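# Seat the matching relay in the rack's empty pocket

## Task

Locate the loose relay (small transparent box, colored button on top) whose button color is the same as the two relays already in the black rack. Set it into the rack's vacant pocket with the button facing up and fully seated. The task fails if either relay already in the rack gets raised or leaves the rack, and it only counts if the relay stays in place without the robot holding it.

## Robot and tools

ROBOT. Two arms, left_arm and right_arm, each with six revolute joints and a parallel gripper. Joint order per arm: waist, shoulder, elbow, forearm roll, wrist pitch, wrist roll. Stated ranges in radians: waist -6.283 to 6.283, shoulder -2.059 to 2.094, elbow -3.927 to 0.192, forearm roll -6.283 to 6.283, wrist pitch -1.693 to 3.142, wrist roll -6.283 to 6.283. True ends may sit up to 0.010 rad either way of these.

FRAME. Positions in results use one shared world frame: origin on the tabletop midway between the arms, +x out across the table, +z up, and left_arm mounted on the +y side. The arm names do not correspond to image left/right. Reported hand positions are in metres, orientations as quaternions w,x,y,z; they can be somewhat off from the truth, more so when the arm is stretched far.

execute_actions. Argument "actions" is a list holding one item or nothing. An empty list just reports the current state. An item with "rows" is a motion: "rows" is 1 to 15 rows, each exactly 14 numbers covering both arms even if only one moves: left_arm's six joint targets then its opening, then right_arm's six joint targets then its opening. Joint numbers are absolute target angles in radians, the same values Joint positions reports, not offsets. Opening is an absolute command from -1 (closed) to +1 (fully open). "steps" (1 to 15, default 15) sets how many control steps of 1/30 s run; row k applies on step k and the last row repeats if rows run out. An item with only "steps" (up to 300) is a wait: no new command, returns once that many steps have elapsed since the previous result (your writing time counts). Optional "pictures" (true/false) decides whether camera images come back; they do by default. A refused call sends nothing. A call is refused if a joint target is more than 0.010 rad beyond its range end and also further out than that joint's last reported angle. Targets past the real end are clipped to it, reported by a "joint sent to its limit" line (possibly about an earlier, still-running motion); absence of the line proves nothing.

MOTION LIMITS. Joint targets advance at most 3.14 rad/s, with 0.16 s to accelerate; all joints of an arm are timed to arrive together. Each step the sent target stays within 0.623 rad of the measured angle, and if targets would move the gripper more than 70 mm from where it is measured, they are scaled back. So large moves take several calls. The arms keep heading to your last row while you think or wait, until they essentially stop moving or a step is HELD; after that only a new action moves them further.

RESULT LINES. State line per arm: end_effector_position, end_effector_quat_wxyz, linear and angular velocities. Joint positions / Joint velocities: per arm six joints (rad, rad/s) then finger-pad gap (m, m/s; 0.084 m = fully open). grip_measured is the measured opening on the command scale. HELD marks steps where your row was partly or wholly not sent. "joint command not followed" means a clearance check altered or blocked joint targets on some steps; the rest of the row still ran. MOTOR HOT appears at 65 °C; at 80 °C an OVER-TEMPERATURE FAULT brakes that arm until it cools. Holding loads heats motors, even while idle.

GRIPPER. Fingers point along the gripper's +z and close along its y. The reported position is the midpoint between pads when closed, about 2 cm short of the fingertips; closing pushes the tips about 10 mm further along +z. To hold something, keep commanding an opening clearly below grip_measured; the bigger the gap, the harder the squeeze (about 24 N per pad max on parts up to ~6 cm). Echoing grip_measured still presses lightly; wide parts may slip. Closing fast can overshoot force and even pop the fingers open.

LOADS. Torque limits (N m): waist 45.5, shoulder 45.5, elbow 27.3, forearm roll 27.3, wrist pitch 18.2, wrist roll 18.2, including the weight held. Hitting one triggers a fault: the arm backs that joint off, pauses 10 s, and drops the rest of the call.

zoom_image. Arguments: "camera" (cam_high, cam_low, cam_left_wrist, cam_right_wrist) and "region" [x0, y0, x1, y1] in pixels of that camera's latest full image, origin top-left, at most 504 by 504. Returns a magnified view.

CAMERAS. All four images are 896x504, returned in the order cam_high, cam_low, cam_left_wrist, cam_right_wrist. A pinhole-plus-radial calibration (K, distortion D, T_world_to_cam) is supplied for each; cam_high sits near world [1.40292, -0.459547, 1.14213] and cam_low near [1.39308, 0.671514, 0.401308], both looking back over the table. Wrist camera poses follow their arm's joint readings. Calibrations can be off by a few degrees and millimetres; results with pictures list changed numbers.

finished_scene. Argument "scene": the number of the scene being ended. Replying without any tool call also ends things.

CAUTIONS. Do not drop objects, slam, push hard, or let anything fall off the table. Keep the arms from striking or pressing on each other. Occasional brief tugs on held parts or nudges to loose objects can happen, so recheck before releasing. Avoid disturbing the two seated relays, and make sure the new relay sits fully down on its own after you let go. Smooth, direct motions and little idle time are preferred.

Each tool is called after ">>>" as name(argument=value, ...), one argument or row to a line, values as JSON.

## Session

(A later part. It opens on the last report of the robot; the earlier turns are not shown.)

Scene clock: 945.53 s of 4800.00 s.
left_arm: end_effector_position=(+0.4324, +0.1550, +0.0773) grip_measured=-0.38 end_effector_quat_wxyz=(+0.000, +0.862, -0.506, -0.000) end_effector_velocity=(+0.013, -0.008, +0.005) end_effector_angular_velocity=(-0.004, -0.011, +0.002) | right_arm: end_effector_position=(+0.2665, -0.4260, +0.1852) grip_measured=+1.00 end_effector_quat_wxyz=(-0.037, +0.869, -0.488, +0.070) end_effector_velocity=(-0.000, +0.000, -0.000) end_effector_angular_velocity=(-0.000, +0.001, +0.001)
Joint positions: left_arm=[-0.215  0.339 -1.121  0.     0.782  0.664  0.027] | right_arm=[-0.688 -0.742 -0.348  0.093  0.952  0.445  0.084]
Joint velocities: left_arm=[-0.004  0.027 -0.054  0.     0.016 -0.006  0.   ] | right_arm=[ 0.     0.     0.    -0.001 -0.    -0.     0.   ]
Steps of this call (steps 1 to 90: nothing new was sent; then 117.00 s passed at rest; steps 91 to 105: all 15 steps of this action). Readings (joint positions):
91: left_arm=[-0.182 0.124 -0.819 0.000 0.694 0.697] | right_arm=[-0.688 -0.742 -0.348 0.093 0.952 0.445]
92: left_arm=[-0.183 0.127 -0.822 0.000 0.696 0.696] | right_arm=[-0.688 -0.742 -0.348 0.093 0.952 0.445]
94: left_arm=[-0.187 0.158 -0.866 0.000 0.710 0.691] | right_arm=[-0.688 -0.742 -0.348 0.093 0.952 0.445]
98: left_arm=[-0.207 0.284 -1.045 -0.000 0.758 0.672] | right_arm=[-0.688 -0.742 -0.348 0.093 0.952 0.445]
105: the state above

>>> execute_actions(
  actions=[
    {"steps": 10},
  ],
)

>>> zoom_image(
  camera="cam_left_wrist",
  region=[440, 224, 740, 504],
)

Scene clock: 950.73 s of 4800.00 s.
left_arm: end_effector_position=(+0.4335, +0.1542, +0.0775) grip_measured=-0.38 end_effector_quat_wxyz=(+0.000, +0.862, -0.506, +0.000) end_effector_velocity=(-0.001, +0.000, -0.000) end_effector_angular_velocity=(+0.001, +0.002, +0.001) | right_arm: end_effector_position=(+0.2665, -0.4260, +0.1852) grip_measured=+1.00 end_effector_quat_wxyz=(-0.037, +0.869, -0.488, +0.070) end_effector_velocity=(-0.000, +0.000, +0.000) end_effector_angular_velocity=(+0.000, +0.000, -0.001)
Joint positions: left_arm=[-0.216  0.343 -1.126 -0.     0.783  0.663  0.027] | right_arm=[-0.688 -0.742 -0.348  0.093  0.952  0.445  0.084]
Joint velocities: left_arm=[-0.001 -0.     0.     0.     0.003 -0.002  0.   ] | right_arm=[ 0.    -0.    -0.     0.     0.001  0.001  0.   ]
Steps of this call (steps 1 to 15: the robot went on to your last target; steps 16 to 90: nothing new was sent; then 2.20 s passed at rest). Readings (joint positions):
1: left_arm=[-0.216 0.340 -1.122 0.000 0.783 0.663] | right_arm=[-0.688 -0.742 -0.348 0.093 0.952 0.445]
2: left_arm=[-0.216 0.341 -1.124 0.000 0.783 0.663] | right_arm=[-0.688 -0.742 -0.348 0.093 0.952 0.445]
4: left_arm=[-0.216 0.341 -1.125 0.000 0.783 0.663] | right_arm=[-0.688 -0.742 -0.348 0.093 0.952 0.445]
8: left_arm=[-0.216 0.342 -1.126 0.000 0.784 0.663] | right_arm=[-0.688 -0.742 -0.348 0.093 0.952 0.445]
90: the state above
All arms were judged still, so your last target was given up. Only a new action makes them travel on or press farther. Fingers that are still opening or closing keep moving.
camera_calibration (this result's frames):
cam_left_wrist: T_world_to_cam=[[-0.878562, -0.477603, 0.0049296, 0.488787], [-0.477612, 0.878395, -0.0175794, 0.145853], [0.00406583, -0.017799, -0.999833, 0.2068], [0, 0, 0, 1]] pos_world=[0.49825, 0.109011, 0.20692]
cam_right_wrist: T_world_to_cam=[[-0.843848, -0.523046, -0.119763, 0.053457], [-0.514908, 0.85213, -0.093507, 0.587197], [0.150962, -0.0172387, -0.988389, 0.267144], [0, 0, 0, 1]] pos_world=[0.307134, -0.467803, 0.325351]

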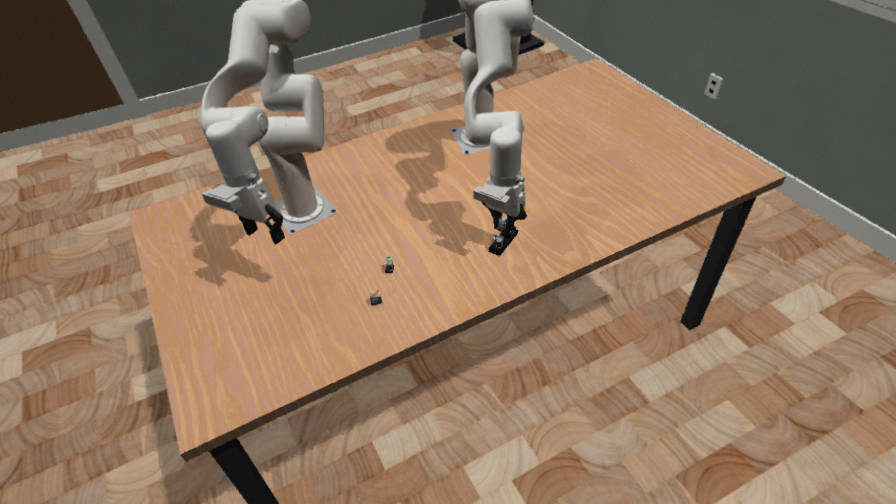

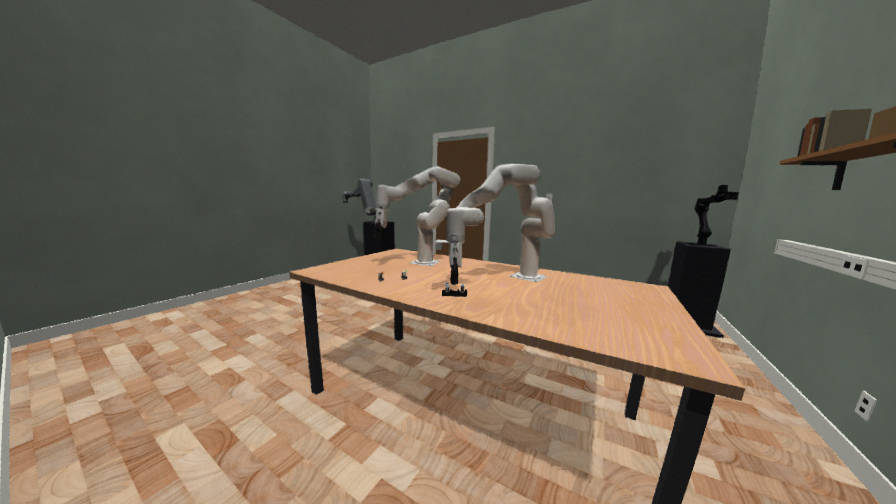

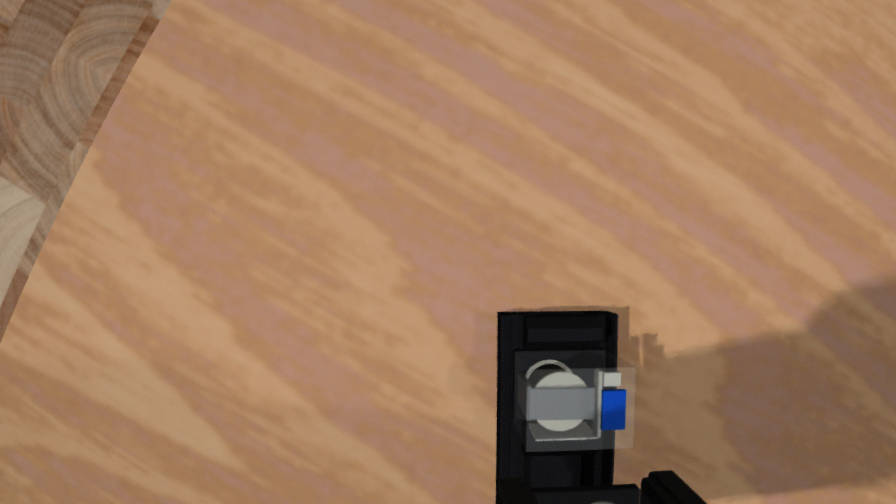

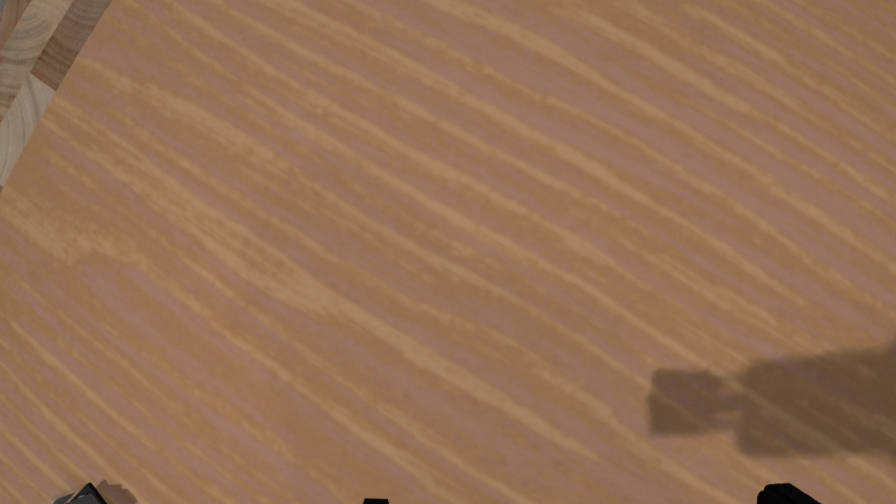

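Region (440, 224, 740, 504) of cam_left_wrist's 896x504 image, scaled by 1.680, with more detail than that image has; it fills the top 470 rows of this view, and the rest is white.

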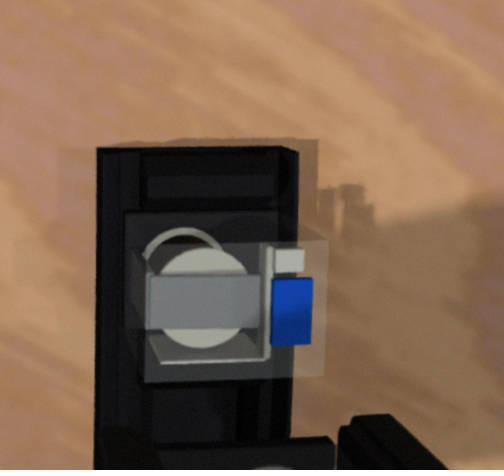

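>>> zoom_image(
  camera="cam_left_wrist",
  region=[470, 424, 690, 504],
)

Region (470, 424, 690, 504) of cam_left_wrist's 896x504 image, scaled by 2.291, with more detail than that image has; it fills the top 183 rows of this view, and the rest is white.

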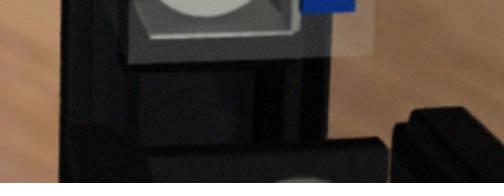

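>>> execute_actions(
  actions=[],
  pictures=false,
)

Scene clock: 1032.57 s of 4800.00 s.
left_arm: end_effector_position=(+0.4335, +0.1542, +0.0775) grip_measured=-0.38 end_effector_quat_wxyz=(+0.000, +0.862, -0.506, +0.000) end_effector_velocity=(+0.001, +0.000, -0.000) end_effector_angular_velocity=(-0.001, -0.002, +0.000) | right_arm: end_effector_position=(+0.2665, -0.4260, +0.1852) grip_measured=+1.00 end_effector_quat_wxyz=(-0.037, +0.869, -0.488, +0.070) end_effector_velocity=(+0.000, -0.000, +0.000) end_effector_angular_velocity=(-0.002, -0.001, +0.002)
Joint positions: left_arm=[-0.216  0.343 -1.126 -0.     0.784  0.663  0.027] | right_arm=[-0.688 -0.742 -0.348  0.093  0.952  0.445  0.084]
Joint velocities: left_arm=[ 0.001  0.    -0.     0.    -0.002  0.    -0.   ] | right_arm=[ 0.    -0.001 -0.    -0.001 -0.001 -0.001 -0.   ]
Steps of this call (steps 1 to 90: nothing new was sent; then 78.83 s passed at rest). Readings (joint positions):
1: left_arm=[-0.216 0.343 -1.126 0.000 0.784 0.663] | right_arm=[-0.688 -0.742 -0.348 0.093 0.952 0.445]
2: left_arm=[-0.216 0.343 -1.126 -0.000 0.784 0.663] | right_arm=[-0.688 -0.742 -0.348 0.093 0.952 0.445]
4: left_arm=[-0.216 0.343 -1.126 -0.000 0.784 0.663] | right_arm=[-0.688 -0.742 -0.348 0.093 0.952 0.445]
8: left_arm=[-0.216 0.343 -1.126 0.000 0.784 0.663] | right_arm=[-0.688 -0.742 -0.348 0.093 0.952 0.445]
90: the state above

>>> execute_actions(
  actions=[
    {"rows": [[-0.2138, 0.4, -1.1171, 0, 0.7171, 0.6652, -0.6, -0.688, -0.742, -0.348, 0.093, 0.952, 0.445, 1.0]], "steps": 15},
  ],
  pictures=false,
)

>>> execute_actions(
  actions=[
    {"steps": 5},
  ],
)

>>> zoom_image(
  camera="cam_left_wrist",
  region=[470, 404, 690, 504],
)

Scene clock: 1052.43 s of 4800.00 s.
left_arm: end_effector_position=(+0.4352, +0.1547, +0.0503) grip_measured=-0.38 end_effector_quat_wxyz=(-0.000, +0.862, -0.506, +0.001) end_effector_velocity=(-0.002, +0.001, -0.005) end_effector_angular_velocity=(+0.002, +0.006, -0.001) | right_arm: end_effector_position=(+0.2665, -0.4260, +0.1852) grip_measured=+1.00 end_effector_quat_wxyz=(-0.037, +0.869, -0.488, +0.070) end_effector_velocity=(+0.000, -0.000, +0.000) end_effector_angular_velocity=(-0.001, -0.001, -0.000)
Joint positions: left_arm=[-0.214  0.399 -1.118 -0.     0.718  0.665  0.027] | right_arm=[-0.688 -0.742 -0.348  0.093  0.952  0.445  0.084]
Joint velocities: left_arm=[ 0.001  0.007  0.005 -0.    -0.005  0.002 -0.   ] | right_arm=[-0.    -0.001 -0.001 -0.001  0.     0.001 -0.   ]
Steps of this call (steps 1 to 90: nothing new was sent; then 16.37 s passed at rest; steps 91 to 105: all 15 steps of this action). Readings (joint positions):
91: left_arm=[-0.216 0.343 -1.126 -0.000 0.783 0.663] | right_arm=[-0.688 -0.742 -0.348 0.093 0.952 0.445]
92: left_arm=[-0.216 0.345 -1.126 -0.000 0.779 0.663] | right_arm=[-0.688 -0.742 -0.348 0.093 0.952 0.445]
94: left_arm=[-0.215 0.363 -1.125 -0.000 0.756 0.664] | right_arm=[-0.688 -0.742 -0.348 0.093 0.952 0.445]
98: left_arm=[-0.214 0.395 -1.116 0.000 0.728 0.665] | right_arm=[-0.688 -0.742 -0.348 0.093 0.952 0.445]
105: the state above

Scene clock: 1052.60 s of 4800.00 s.
left_arm: end_effector_position=(+0.4349, +0.1548, +0.0497) grip_measured=-0.38 end_effector_quat_wxyz=(-0.000, +0.862, -0.506, +0.000) end_effector_velocity=(-0.001, -0.000, -0.001) end_effector_angular_velocity=(+0.001, +0.001, -0.001) | right_arm: end_effector_position=(+0.2665, -0.4260, +0.1852) grip_measured=+1.00 end_effector_quat_wxyz=(-0.037, +0.869, -0.488, +0.070) end_effector_velocity=(-0.000, +0.000, -0.001) end_effector_angular_velocity=(+0.000, +0.001, +0.001)
Joint positions: left_arm=[-0.214  0.4   -1.117 -0.     0.717  0.665  0.027] | right_arm=[-0.688 -0.742 -0.348  0.093  0.952  0.445  0.084]
Joint velocities: left_arm=[-0.001  0.002  0.001  0.    -0.002  0.    -0.   ] | right_arm=[-0.     0.001  0.001 -0.     0.    -0.001  0.   ]
Steps of this call (steps 1 to 5: the robot went on to your last target). Readings (joint positions):
1: left_arm=[-0.214 0.399 -1.118 -0.000 0.717 0.665] | right_arm=[-0.688 -0.742 -0.348 0.093 0.952 0.445]
2: left_arm=[-0.214 0.399 -1.117 -0.000 0.717 0.665] | right_arm=[-0.688 -0.742 -0.348 0.093 0.952 0.445]
4: left_arm=[-0.214 0.400 -1.117 -0.000 0.717 0.665] | right_arm=[-0.688 -0.742 -0.348 0.093 0.952 0.445]
5: the state above
camera_calibration (this result's frames):
cam_left_wrist: T_world_to_cam=[[-0.878566, -0.477598, 0.00472326, 0.490462], [-0.477602, 0.878395, -0.0178371, 0.14546], [0.00437006, -0.0179269, -0.99983, 0.178873], [0, 0, 0, 1]] pos_world=[0.499593, 0.109679, 0.17912]
cam_right_wrist: T_world_to_cam=[[-0.843848, -0.523046, -0.119763, 0.0534569], [-0.514908, 0.85213, -0.0935073, 0.587197], [0.150962, -0.017239, -0.988389, 0.267144], [0, 0, 0, 1]] pos_world=[0.307134, -0.467803, 0.325351]

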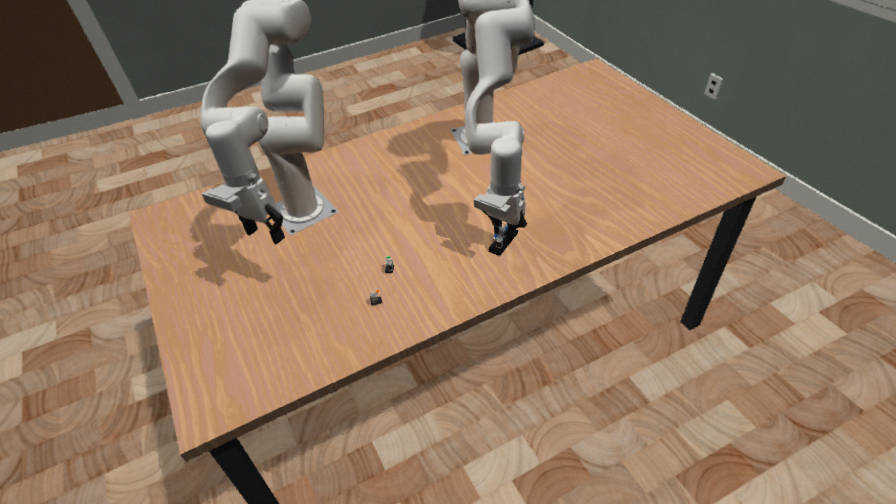

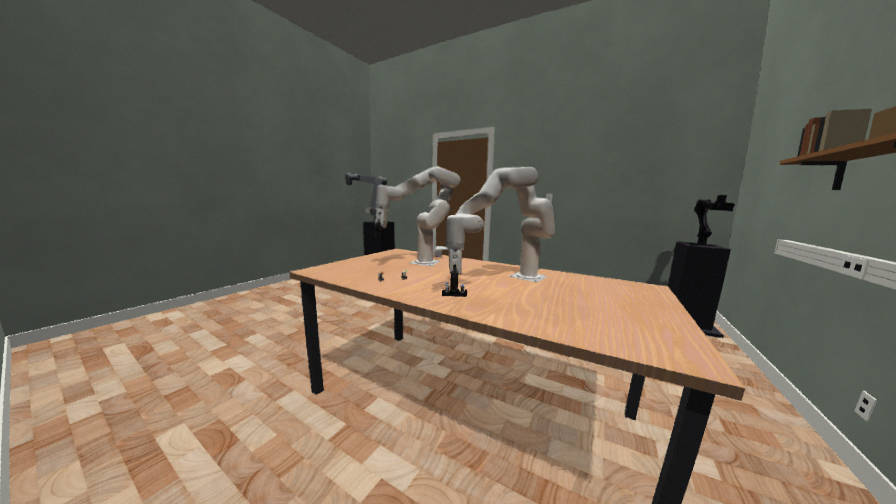

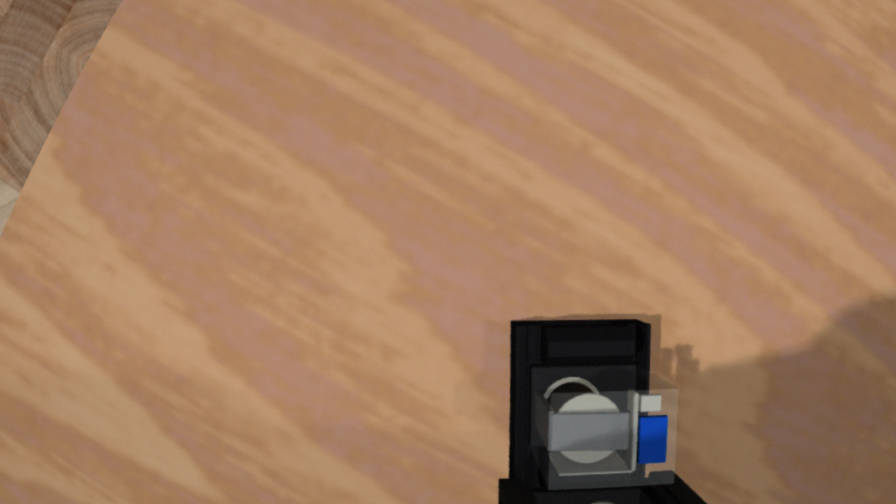

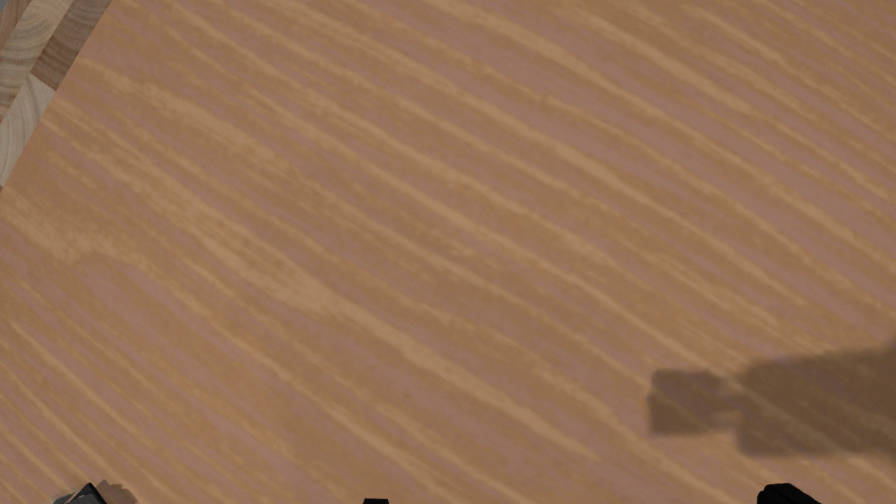

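Region (470, 404, 690, 504) of cam_left_wrist's 896x504 image, scaled by 2.291, with more detail than that image has; it fills the top 229 rows of this view, and the rest is white.

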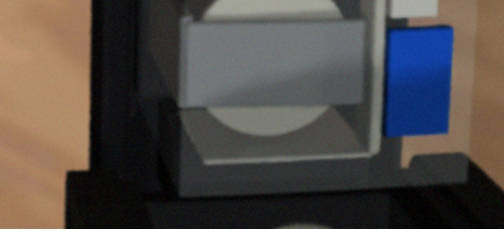

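>>> zoom_image(
  camera="cam_left_wrist",
  region=[490, 300, 690, 500],
)

Region (490, 300, 690, 500) of cam_left_wrist's 896x504 image, scaled by 2.520, with more detail than that image has.

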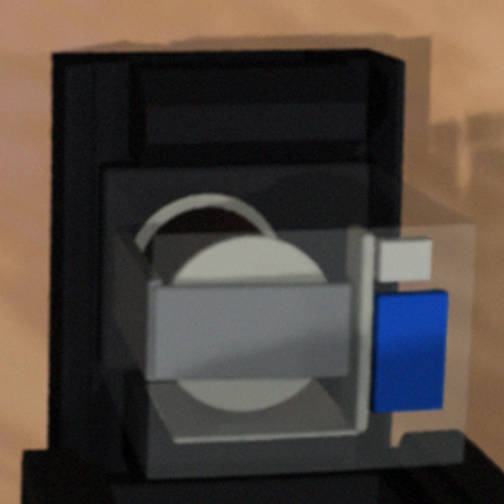

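>>> execute_actions(
  actions=[],
  pictures=false,
)

Scene clock: 1172.60 s of 4800.00 s.
left_arm: end_effector_position=(+0.4348, +0.1549, +0.0495) grip_measured=-0.38 end_effector_quat_wxyz=(+0.000, +0.862, -0.506, +0.000) end_effector_velocity=(+0.000, +0.000, -0.000) end_effector_angular_velocity=(-0.000, -0.000, +0.001) | right_arm: end_effector_position=(+0.2665, -0.4260, +0.1852) grip_measured=+1.00 end_effector_quat_wxyz=(-0.037, +0.869, -0.488, +0.070) end_effector_velocity=(-0.000, -0.000, -0.000) end_effector_angular_velocity=(-0.000, +0.001, +0.002)
Joint positions: left_arm=[-0.214  0.4   -1.117 -0.     0.717  0.665  0.027] | right_arm=[-0.688 -0.742 -0.348  0.093  0.952  0.445  0.084]
Joint velocities: left_arm=[ 0.001  0.     0.    -0.    -0.    -0.     0.   ] | right_arm=[-0.     0.001 -0.    -0.     0.    -0.001 -0.   ]
Steps of this call (steps 1 to 15: the robot went on to your last target; steps 16 to 90: nothing new was sent; then 117.00 s passed at rest). Readings (joint positions):
1: left_arm=[-0.214 0.400 -1.117 -0.000 0.717 0.665] | right_arm=[-0.688 -0.742 -0.348 0.093 0.952 0.445]
2: left_arm=[-0.214 0.400 -1.117 0.000 0.717 0.665] | right_arm=[-0.688 -0.742 -0.348 0.093 0.952 0.445]
4: left_arm=[-0.214 0.400 -1.117 0.000 0.717 0.665] | right_arm=[-0.688 -0.742 -0.348 0.093 0.952 0.445]
8: left_arm=[-0.214 0.400 -1.117 0.000 0.717 0.665] | right_arm=[-0.688 -0.742 -0.348 0.093 0.952 0.445]
90: the state above
All arms were judged still, so your last target was given up. Only a new action makes them travel on or press farther. Fingers that are still opening or closing keep moving.

>>> execute_actions(
  actions=[],
)

Scene clock: 1223.10 s of 4800.00 s.
left_arm: end_effector_position=(+0.4348, +0.1549, +0.0495) grip_measured=-0.38 end_effector_quat_wxyz=(+0.000, +0.862, -0.506, +0.000) end_effector_velocity=(-0.000, +0.001, -0.000) end_effector_angular_velocity=(+0.001, +0.001, -0.000) | right_arm: end_effector_position=(+0.2665, -0.4260, +0.1852) grip_measured=+1.00 end_effector_quat_wxyz=(-0.037, +0.869, -0.488, +0.070) end_effector_velocity=(-0.000, -0.000, -0.000) end_effector_angular_velocity=(-0.000, -0.000, +0.000)
Joint positions: left_arm=[-0.214  0.4   -1.117  0.     0.717  0.665  0.027] | right_arm=[-0.688 -0.742 -0.348  0.093  0.952  0.445  0.084]
Joint velocities: left_arm=[ 0.001  0.     0.     0.001  0.001  0.001 -0.   ] | right_arm=[-0.    -0.001  0.001  0.    -0.001 -0.     0.   ]
Steps of this call (steps 1 to 90: nothing new was sent; then 47.50 s passed at rest). Readings (joint positions):
1: left_arm=[-0.214 0.400 -1.117 0.000 0.717 0.665] | right_arm=[-0.688 -0.742 -0.348 0.093 0.952 0.445]
2: left_arm=[-0.214 0.400 -1.117 -0.000 0.717 0.665] | right_arm=[-0.688 -0.742 -0.348 0.093 0.952 0.445]
4: left_arm=[-0.214 0.400 -1.117 -0.000 0.717 0.665] | right_arm=[-0.688 -0.742 -0.348 0.093 0.952 0.445]
8: left_arm=[-0.214 0.400 -1.117 -0.000 0.717 0.665] | right_arm=[-0.688 -0.742 -0.348 0.093 0.952 0.445]
90: the state above
camera_calibration (this result's frames):
cam_left_wrist: T_world_to_cam=[[-0.878562, -0.477603, 0.00492958, 0.490396], [-0.477611, 0.878395, -0.0175793, 0.145371], [0.00406579, -0.0177989, -0.999833, 0.178788], [0, 0, 0, 1]] pos_world=[0.499547, 0.109704, 0.178896]
cam_right_wrist: T_world_to_cam=[[-0.843848, -0.523046, -0.119763, 0.0534571], [-0.514908, 0.85213, -0.0935072, 0.587197], [0.150962, -0.0172388, -0.988389, 0.267144], [0, 0, 0, 1]] pos_world=[0.307134, -0.467803, 0.325351]

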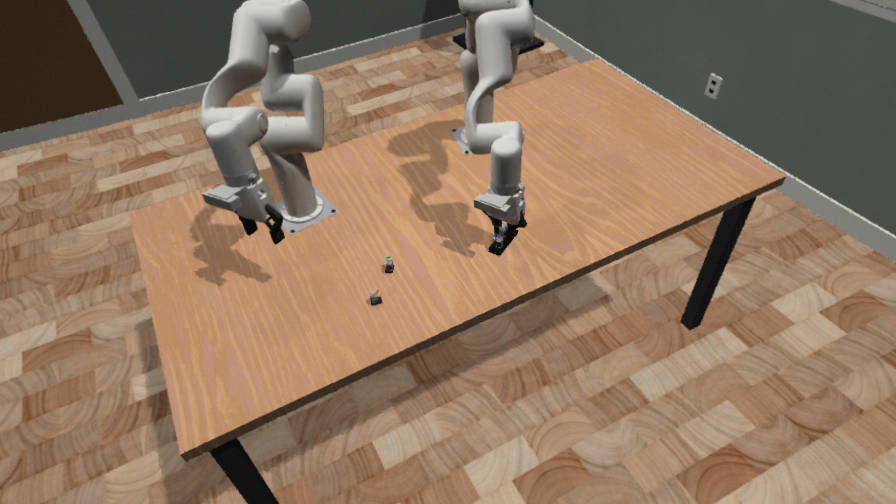

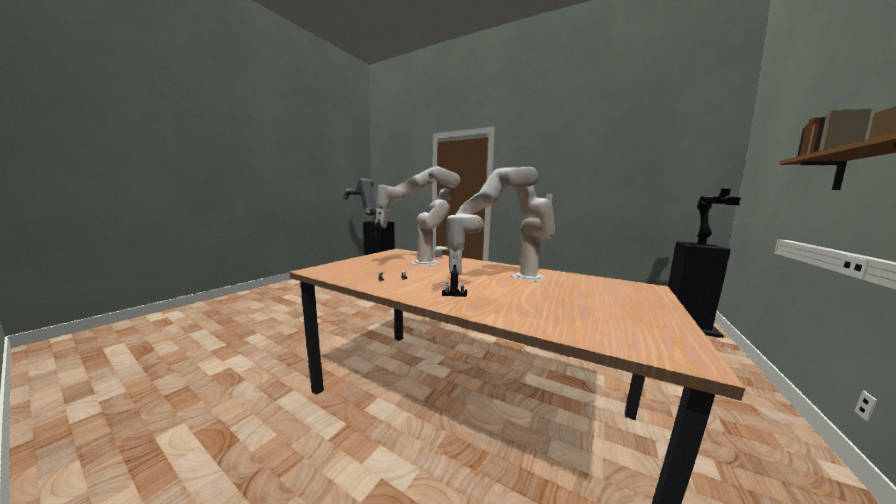

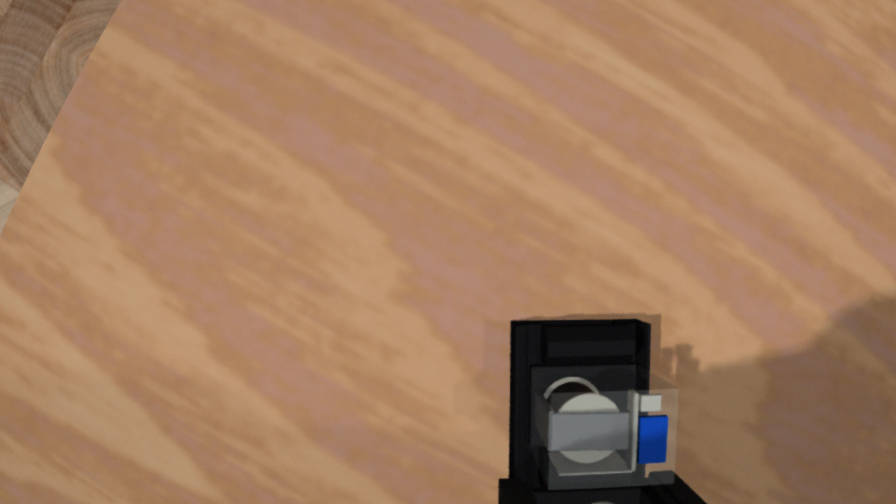

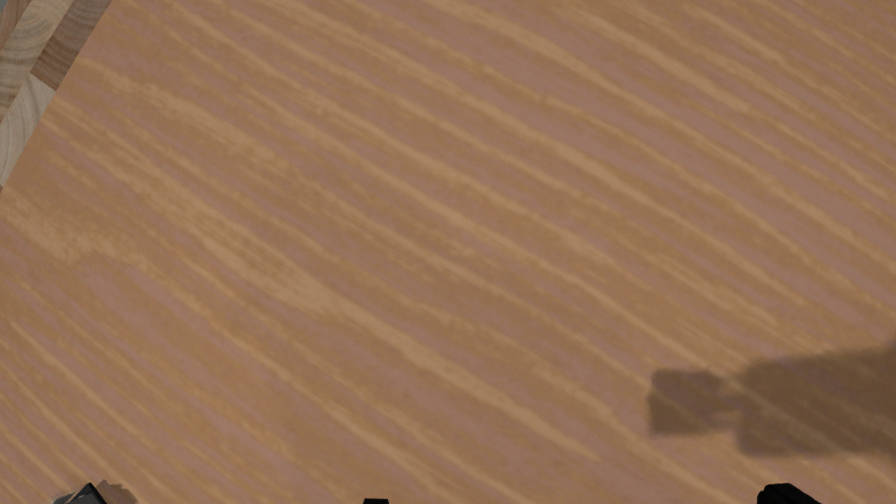

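>>> zoom_image(
  camera="cam_left_wrist",
  region=[440, 300, 760, 504],
)

>>> zoom_image(
  camera="cam_high",
  region=[340, 170, 560, 320],
)

Region (440, 300, 760, 504) of cam_left_wrist's 896x504 image, scaled by 1.575, with more detail than that image has; it fills the top 321 rows of this view, and the rest is white.

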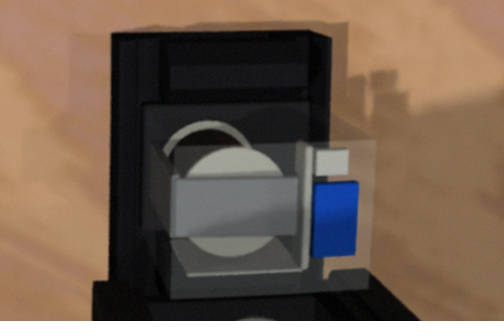

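Region (340, 170, 560, 320) of cam_high's 896x504 image, scaled by 2.291, with more detail than that image has; it fills the top 344 rows of this view, and the rest is white.

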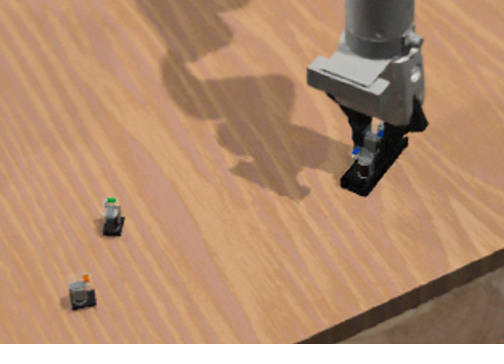

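>>> zoom_image(
  camera="cam_low",
  region=[400, 240, 520, 310],
)

Region (400, 240, 520, 310) of cam_low's 896x504 image, scaled by 4.200, with more detail than that image has; it fills the top 294 rows of this view, and the rest is white.

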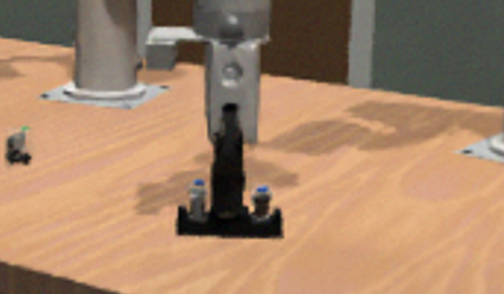

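>>> execute_actions(
  actions=[
    {"rows": [[-0.2100, 0.3971, -1.1126, 0.0, 0.7155, 0.6690, -0.6, -0.688, -0.742, -0.348, 0.093, 0.952, 0.445, 1.0]], "steps": 15},
  ],
)

Scene clock: 1343.60 s of 4800.00 s.
left_arm: end_effector_position=(+0.4346, +0.1571, +0.0495) grip_measured=-0.38 end_effector_quat_wxyz=(+0.000, +0.862, -0.506, +0.000) end_effector_velocity=(-0.001, -0.001, -0.000) end_effector_angular_velocity=(+0.000, +0.001, -0.001) | right_arm: end_effector_position=(+0.2665, -0.4260, +0.1852) grip_measured=+1.00 end_effector_quat_wxyz=(-0.037, +0.869, -0.488, +0.070) end_effector_velocity=(-0.000, +0.000, -0.000) end_effector_angular_velocity=(-0.000, +0.000, -0.001)
Joint positions: left_arm=[-0.21   0.397 -1.113 -0.     0.716  0.669  0.027] | right_arm=[-0.688 -0.742 -0.348  0.093  0.952  0.445  0.084]
Joint velocities: left_arm=[-0.001 -0.     0.    -0.     0.    -0.001 -0.   ] | right_arm=[ 0.    -0.001  0.001 -0.001  0.     0.001  0.   ]
Steps of this call (steps 1 to 90: nothing new was sent; then 117.00 s passed at rest; steps 91 to 105: all 15 steps of this action). Readings (joint positions):
91: left_arm=[-0.214 0.400 -1.117 -0.000 0.717 0.665] | right_arm=[-0.688 -0.742 -0.348 0.093 0.952 0.445]
92: left_arm=[-0.214 0.400 -1.117 -0.000 0.717 0.666] | right_arm=[-0.688 -0.742 -0.348 0.093 0.952 0.445]
94: left_arm=[-0.212 0.399 -1.115 -0.000 0.716 0.667] | right_arm=[-0.688 -0.742 -0.348 0.093 0.952 0.445]
98: left_arm=[-0.210 0.397 -1.113 -0.000 0.716 0.668] | right_arm=[-0.688 -0.742 -0.348 0.093 0.952 0.445]
105: the state above
camera_calibration (this result's frames):
cam_left_wrist: T_world_to_cam=[[-0.87857, -0.477589, 0.00492852, 0.491272], [-0.477597, 0.878403, -0.0175808, 0.14335], [0.00406719, -0.0177998, -0.999833, 0.178836], [0, 0, 0, 1]] pos_world=[0.499353, 0.11189, 0.178905]
cam_right_wrist: T_world_to_cam=[[-0.843848, -0.523046, -0.119763, 0.0534568], [-0.514909, 0.85213, -0.0935071, 0.587197], [0.150962, -0.0172389, -0.988389, 0.267144], [0, 0, 0, 1]] pos_world=[0.307134, -0.467802, 0.325351]

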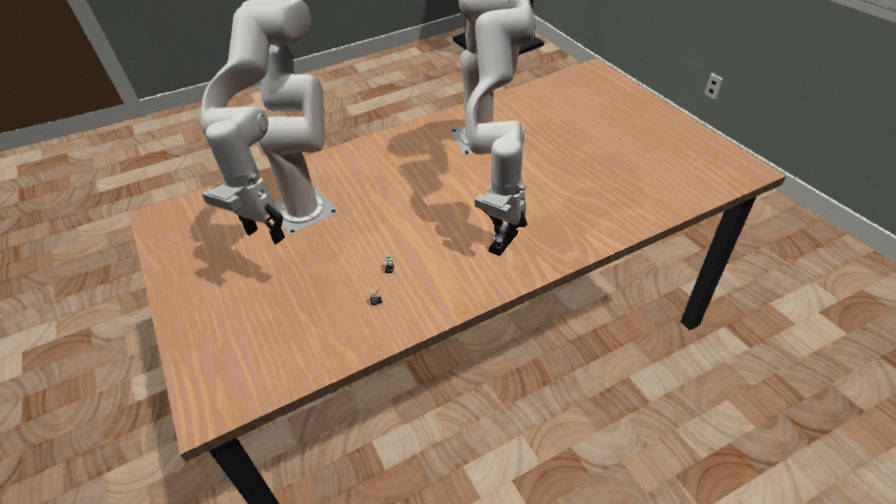

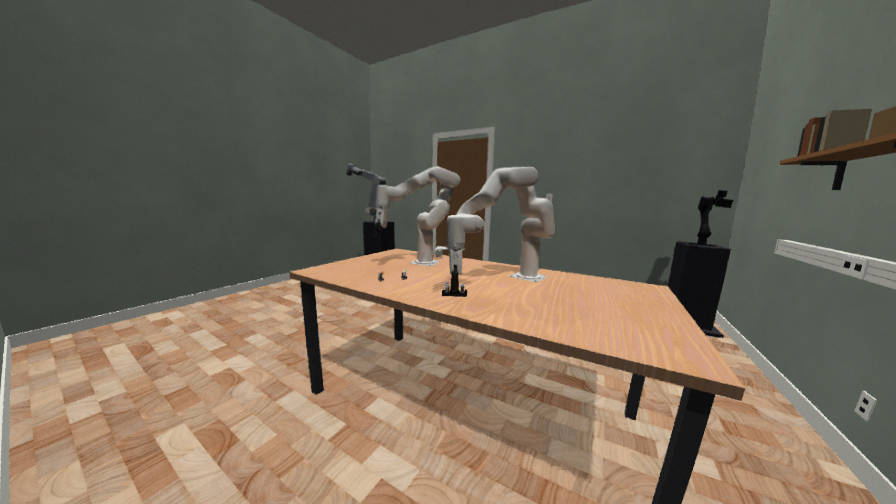

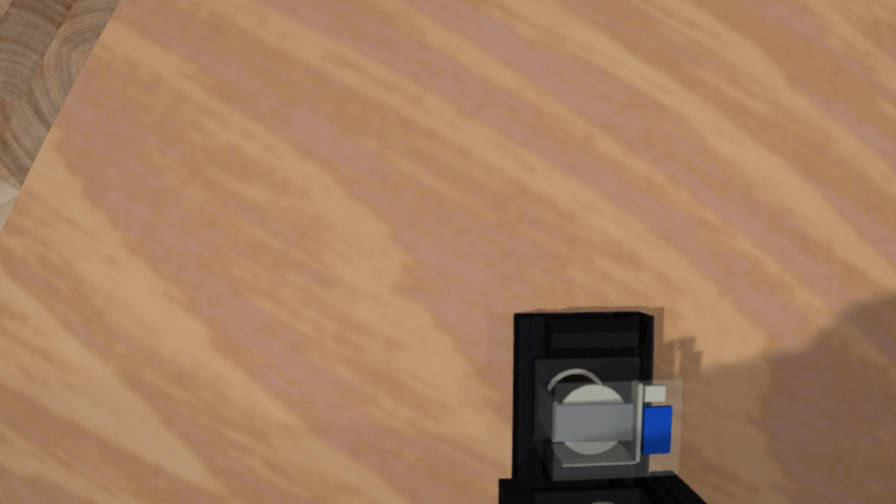

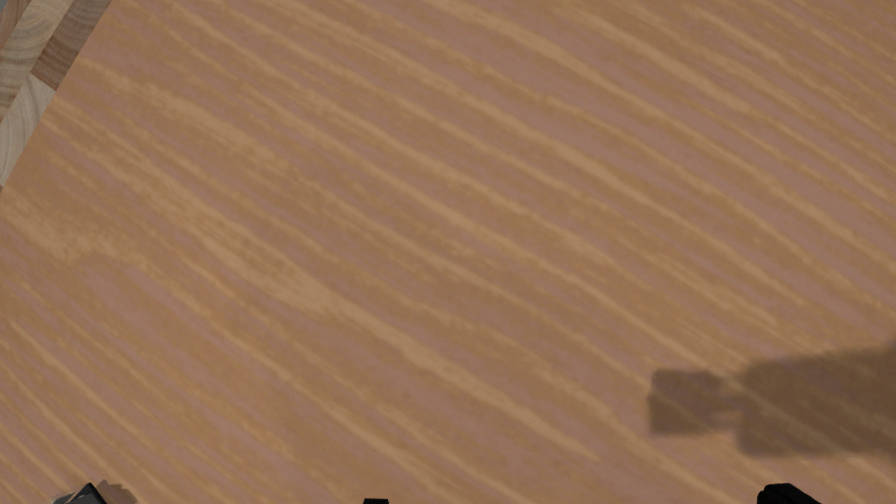

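>>> zoom_image(
  camera="cam_low",
  region=[430, 265, 480, 305],
)

Region (430, 265, 480, 305) of cam_low's 896x504 image, scaled by 10.080, with more detail than that image has; it fills the top 403 rows of this view, and the rest is white.

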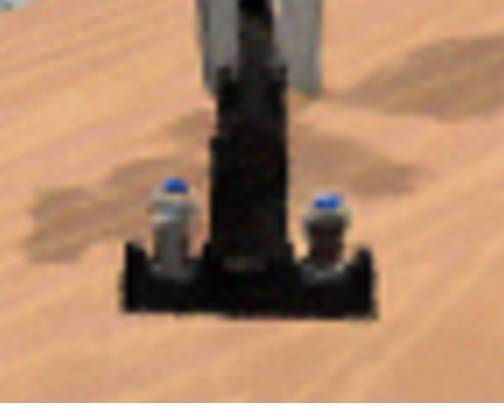

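>>> zoom_image(
  camera="cam_low",
  region=[440, 276, 470, 300],
)

Region (440, 276, 470, 300) of cam_low's 896x504 image, scaled by 16.800, with more detail than that image has; it fills the top 403 rows of this view, and the rest is white.

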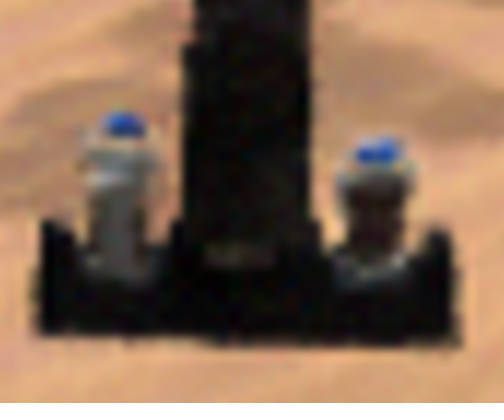

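>>> zoom_image(
  camera="cam_high",
  region=[480, 210, 530, 260],
)

Region (480, 210, 530, 260) of cam_high's 896x504 image, scaled by 10.080, with more detail than that image has.

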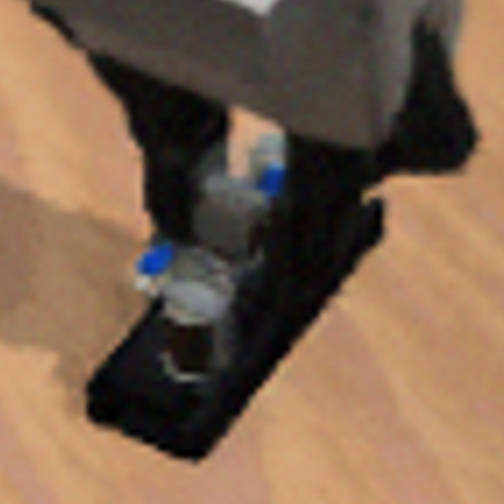

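>>> execute_actions(
  actions="[{\"rows\": [[-0.2100, 0.3982, -1.1124, 0.0, 0.7142, 0.6690, -0.6, -0.688, -0.742, -0.348, 0.093, 0.952, 0.445, 1.0], [-0.2100, 0.3992, -1.1123, 0.0, 0.7131, 0.6690, -0.6, -0.688, -0.742, -0.348, 0.093, 0.952, 0.445, 1.0], [-0.2100, 0.4002, -1.1121, 0.0, 0.7119, 0.6690, -0.6, -0.688, -0.742, -0.348, 0.093, 0.952, 0.445, 1.0], [-0.2100, 0.4012, -1.1120, 0.0, 0.7108, 0.6690, -0.6, -0.688, -0.742, -0.348, 0.093, 0.952, 0.445, 1.0], [-0.2100, 0.4023, -1.1118, 0.0, 0.7095, 0.6690, -0.6, -0.688, -0.742, -0.348, 0.093, 0.952, 0.445, 1.0], [-0.2100, 0.4033, -1.1116, 0.0, 0.7083, 0.6690, -0.6, -0.688, -0.742, -0.348, 0.093, 0.952, 0.445, 1.0], [-0.2100, 0.4043, -1.1115, 0.0, 0.7072, 0.6690, -0.6, -0.688, -0.742, -0.348, 0.093, 0.952, 0.445, 1.0], [-0.2100, 0.4053, -1.1113, 0.0, 0.7060, 0.6690, -0.6, -0.688, -0.742, -0.348, 0.093, 0.952, 0.445, 1.0]], \"steps\": 15}], \"pictures\": false}",
)


>>> execute_actions(
  actions=[
    {"rows": [[-0.2100, 0.3982, -1.1124, 0.0, 0.7142, 0.6690, -0.6, -0.688, -0.742, -0.348, 0.093, 0.952, 0.445, 1.0], [-0.2100, 0.3992, -1.1123, 0.0, 0.7131, 0.6690, -0.6, -0.688, -0.742, -0.348, 0.093, 0.952, 0.445, 1.0], [-0.2100, 0.4002, -1.1121, 0.0, 0.7119, 0.6690, -0.6, -0.688, -0.742, -0.348, 0.093, 0.952, 0.445, 1.0], [-0.2100, 0.4012, -1.1120, 0.0, 0.7108, 0.6690, -0.6, -0.688, -0.742, -0.348, 0.093, 0.952, 0.445, 1.0], [-0.2100, 0.4023, -1.1118, 0.0, 0.7095, 0.6690, -0.6, -0.688, -0.742, -0.348, 0.093, 0.952, 0.445, 1.0], [-0.2100, 0.4033, -1.1116, 0.0, 0.7083, 0.6690, -0.6, -0.688, -0.742, -0.348, 0.093, 0.952, 0.445, 1.0], [-0.2100, 0.4043, -1.1115, 0.0, 0.7072, 0.6690, -0.6, -0.688, -0.742, -0.348, 0.093, 0.952, 0.445, 1.0], [-0.2100, 0.4053, -1.1113, 0.0, 0.7060, 0.6690, -0.6, -0.688, -0.742, -0.348, 0.093, 0.952, 0.445, 1.0]], "steps": 15},
  ],
  pictures=false,
)

Scene clock: 1464.10 s of 4800.00 s.
left_arm: end_effector_position=(+0.4346, +0.1571, +0.0457) grip_measured=-0.38 end_effector_quat_wxyz=(+0.000, +0.862, -0.506, -0.000) end_effector_velocity=(+0.001, -0.001, -0.001) end_effector_angular_velocity=(-0.001, -0.003, -0.001) | right_arm: end_effector_position=(+0.2665, -0.4260, +0.1852) grip_measured=+1.00 end_effector_quat_wxyz=(-0.037, +0.869, -0.488, +0.070) end_effector_velocity=(-0.000, +0.000, -0.001) end_effector_angular_velocity=(+0.002, +0.002, +0.000)
Joint positions: left_arm=[-0.21   0.405 -1.111  0.     0.707  0.669  0.027] | right_arm=[-0.688 -0.742 -0.348  0.093  0.952  0.445  0.084]
Joint velocities: left_arm=[-0.001  0.003 -0.001  0.    -0.005  0.001 -0.   ] | right_arm=[-0.     0.002  0.001  0.001  0.    -0.001  0.   ]
Steps of this call (steps 1 to 15: the robot went on to your last target; steps 16 to 90: nothing new was sent; then 117.00 s passed at rest; steps 91 to 105: all 15 steps of this action). Readings (joint positions):
91: left_arm=[-0.210 0.397 -1.113 -0.000 0.715 0.669] | right_arm=[-0.688 -0.742 -0.348 0.093 0.952 0.445]
92: left_arm=[-0.210 0.397 -1.113 -0.000 0.715 0.669] | right_arm=[-0.688 -0.742 -0.348 0.093 0.952 0.445]
94: left_arm=[-0.210 0.398 -1.113 -0.000 0.714 0.669] | right_arm=[-0.688 -0.742 -0.348 0.093 0.952 0.445]
98: left_arm=[-0.210 0.401 -1.112 0.000 0.711 0.669] | right_arm=[-0.688 -0.742 -0.348 0.093 0.952 0.445]
105: the state above

>>> execute_actions(
  actions=[
    {"rows": [[-0.2100, 0.40617, -1.11121, 0.0, 0.70504, 0.6690, -0.6, -0.688, -0.742, -0.348, 0.093, 0.952, 0.445, 1.0], [-0.2100, 0.40700, -1.11110, 0.0, 0.70410, 0.6690, -0.6, -0.688, -0.742, -0.348, 0.093, 0.952, 0.445, 1.0], [-0.2100, 0.40783, -1.11098, 0.0, 0.70315, 0.6690, -0.6, -0.688, -0.742, -0.348, 0.093, 0.952, 0.445, 1.0], [-0.2100, 0.40866, -1.11087, 0.0, 0.70221, 0.6690, -0.6, -0.688, -0.742, -0.348, 0.093, 0.952, 0.445, 1.0], [-0.2100, 0.40950, -1.11076, 0.0, 0.70126, 0.6690, -0.6, -0.688, -0.742, -0.348, 0.093, 0.952, 0.445, 1.0], [-0.2100, 0.41033, -1.11065, 0.0, 0.70032, 0.6690, -0.6, -0.688, -0.742, -0.348, 0.093, 0.952, 0.445, 1.0], [-0.2100, 0.41117, -1.11054, 0.0, 0.69937, 0.6690, -0.6, -0.688, -0.742, -0.348, 0.093, 0.952, 0.445, 1.0], [-0.2100, 0.41200, -1.11044, 0.0, 0.69844, 0.6690, -0.6, -0.688, -0.742, -0.348, 0.093, 0.952, 0.445, 1.0], [-0.2100, 0.41284, -1.11033, 0.0, 0.69749, 0.6690, -0.6, -0.688, -0.742, -0.348, 0.093, 0.952, 0.445, 1.0], [-0.2100, 0.41368, -1.11022, 0.0, 0.69654, 0.6690, -0.6, -0.688, -0.742, -0.348, 0.093, 0.952, 0.445, 1.0]], "steps": 15},
  ],
  pictures=false,
)

Scene clock: 1484.83 s of 4800.00 s.
left_arm: end_effector_position=(+0.4345, +0.1571, +0.0417) grip_measured=-0.38 end_effector_quat_wxyz=(+0.000, +0.862, -0.506, -0.000) end_effector_velocity=(+0.000, -0.000, -0.003) end_effector_angular_velocity=(-0.000, -0.000, +0.001) | right_arm: end_effector_position=(+0.2665, -0.4260, +0.1852) grip_measured=+1.00 end_effector_quat_wxyz=(-0.037, +0.869, -0.488, +0.070) end_effector_velocity=(+0.000, -0.000, +0.001) end_effector_angular_velocity=(-0.001, -0.001, +0.001)
Joint positions: left_arm=[-0.21   0.413 -1.11  -0.     0.697  0.669  0.027] | right_arm=[-0.688 -0.742 -0.348  0.093  0.952  0.445  0.084]
Joint velocities: left_arm=[-0.     0.008  0.    -0.    -0.008 -0.001 -0.   ] | right_arm=[ 0.    -0.001 -0.001 -0.001  0.    -0.001 -0.   ]
Steps of this call (steps 1 to 15: the robot went on to your last target; steps 16 to 90: nothing new was sent; then 17.23 s passed at rest; steps 91 to 105: all 15 steps of this action). Readings (joint positions):
91: left_arm=[-0.210 0.405 -1.111 0.000 0.706 0.669] | right_arm=[-0.688 -0.742 -0.348 0.093 0.952 0.445]
92: left_arm=[-0.210 0.405 -1.111 -0.000 0.706 0.669] | right_arm=[-0.688 -0.742 -0.348 0.093 0.952 0.445]
94: left_arm=[-0.210 0.406 -1.111 -0.000 0.705 0.669] | right_arm=[-0.688 -0.742 -0.348 0.093 0.952 0.445]
98: left_arm=[-0.210 0.409 -1.111 0.000 0.702 0.669] | right_arm=[-0.688 -0.742 -0.348 0.093 0.952 0.445]
105: the state above


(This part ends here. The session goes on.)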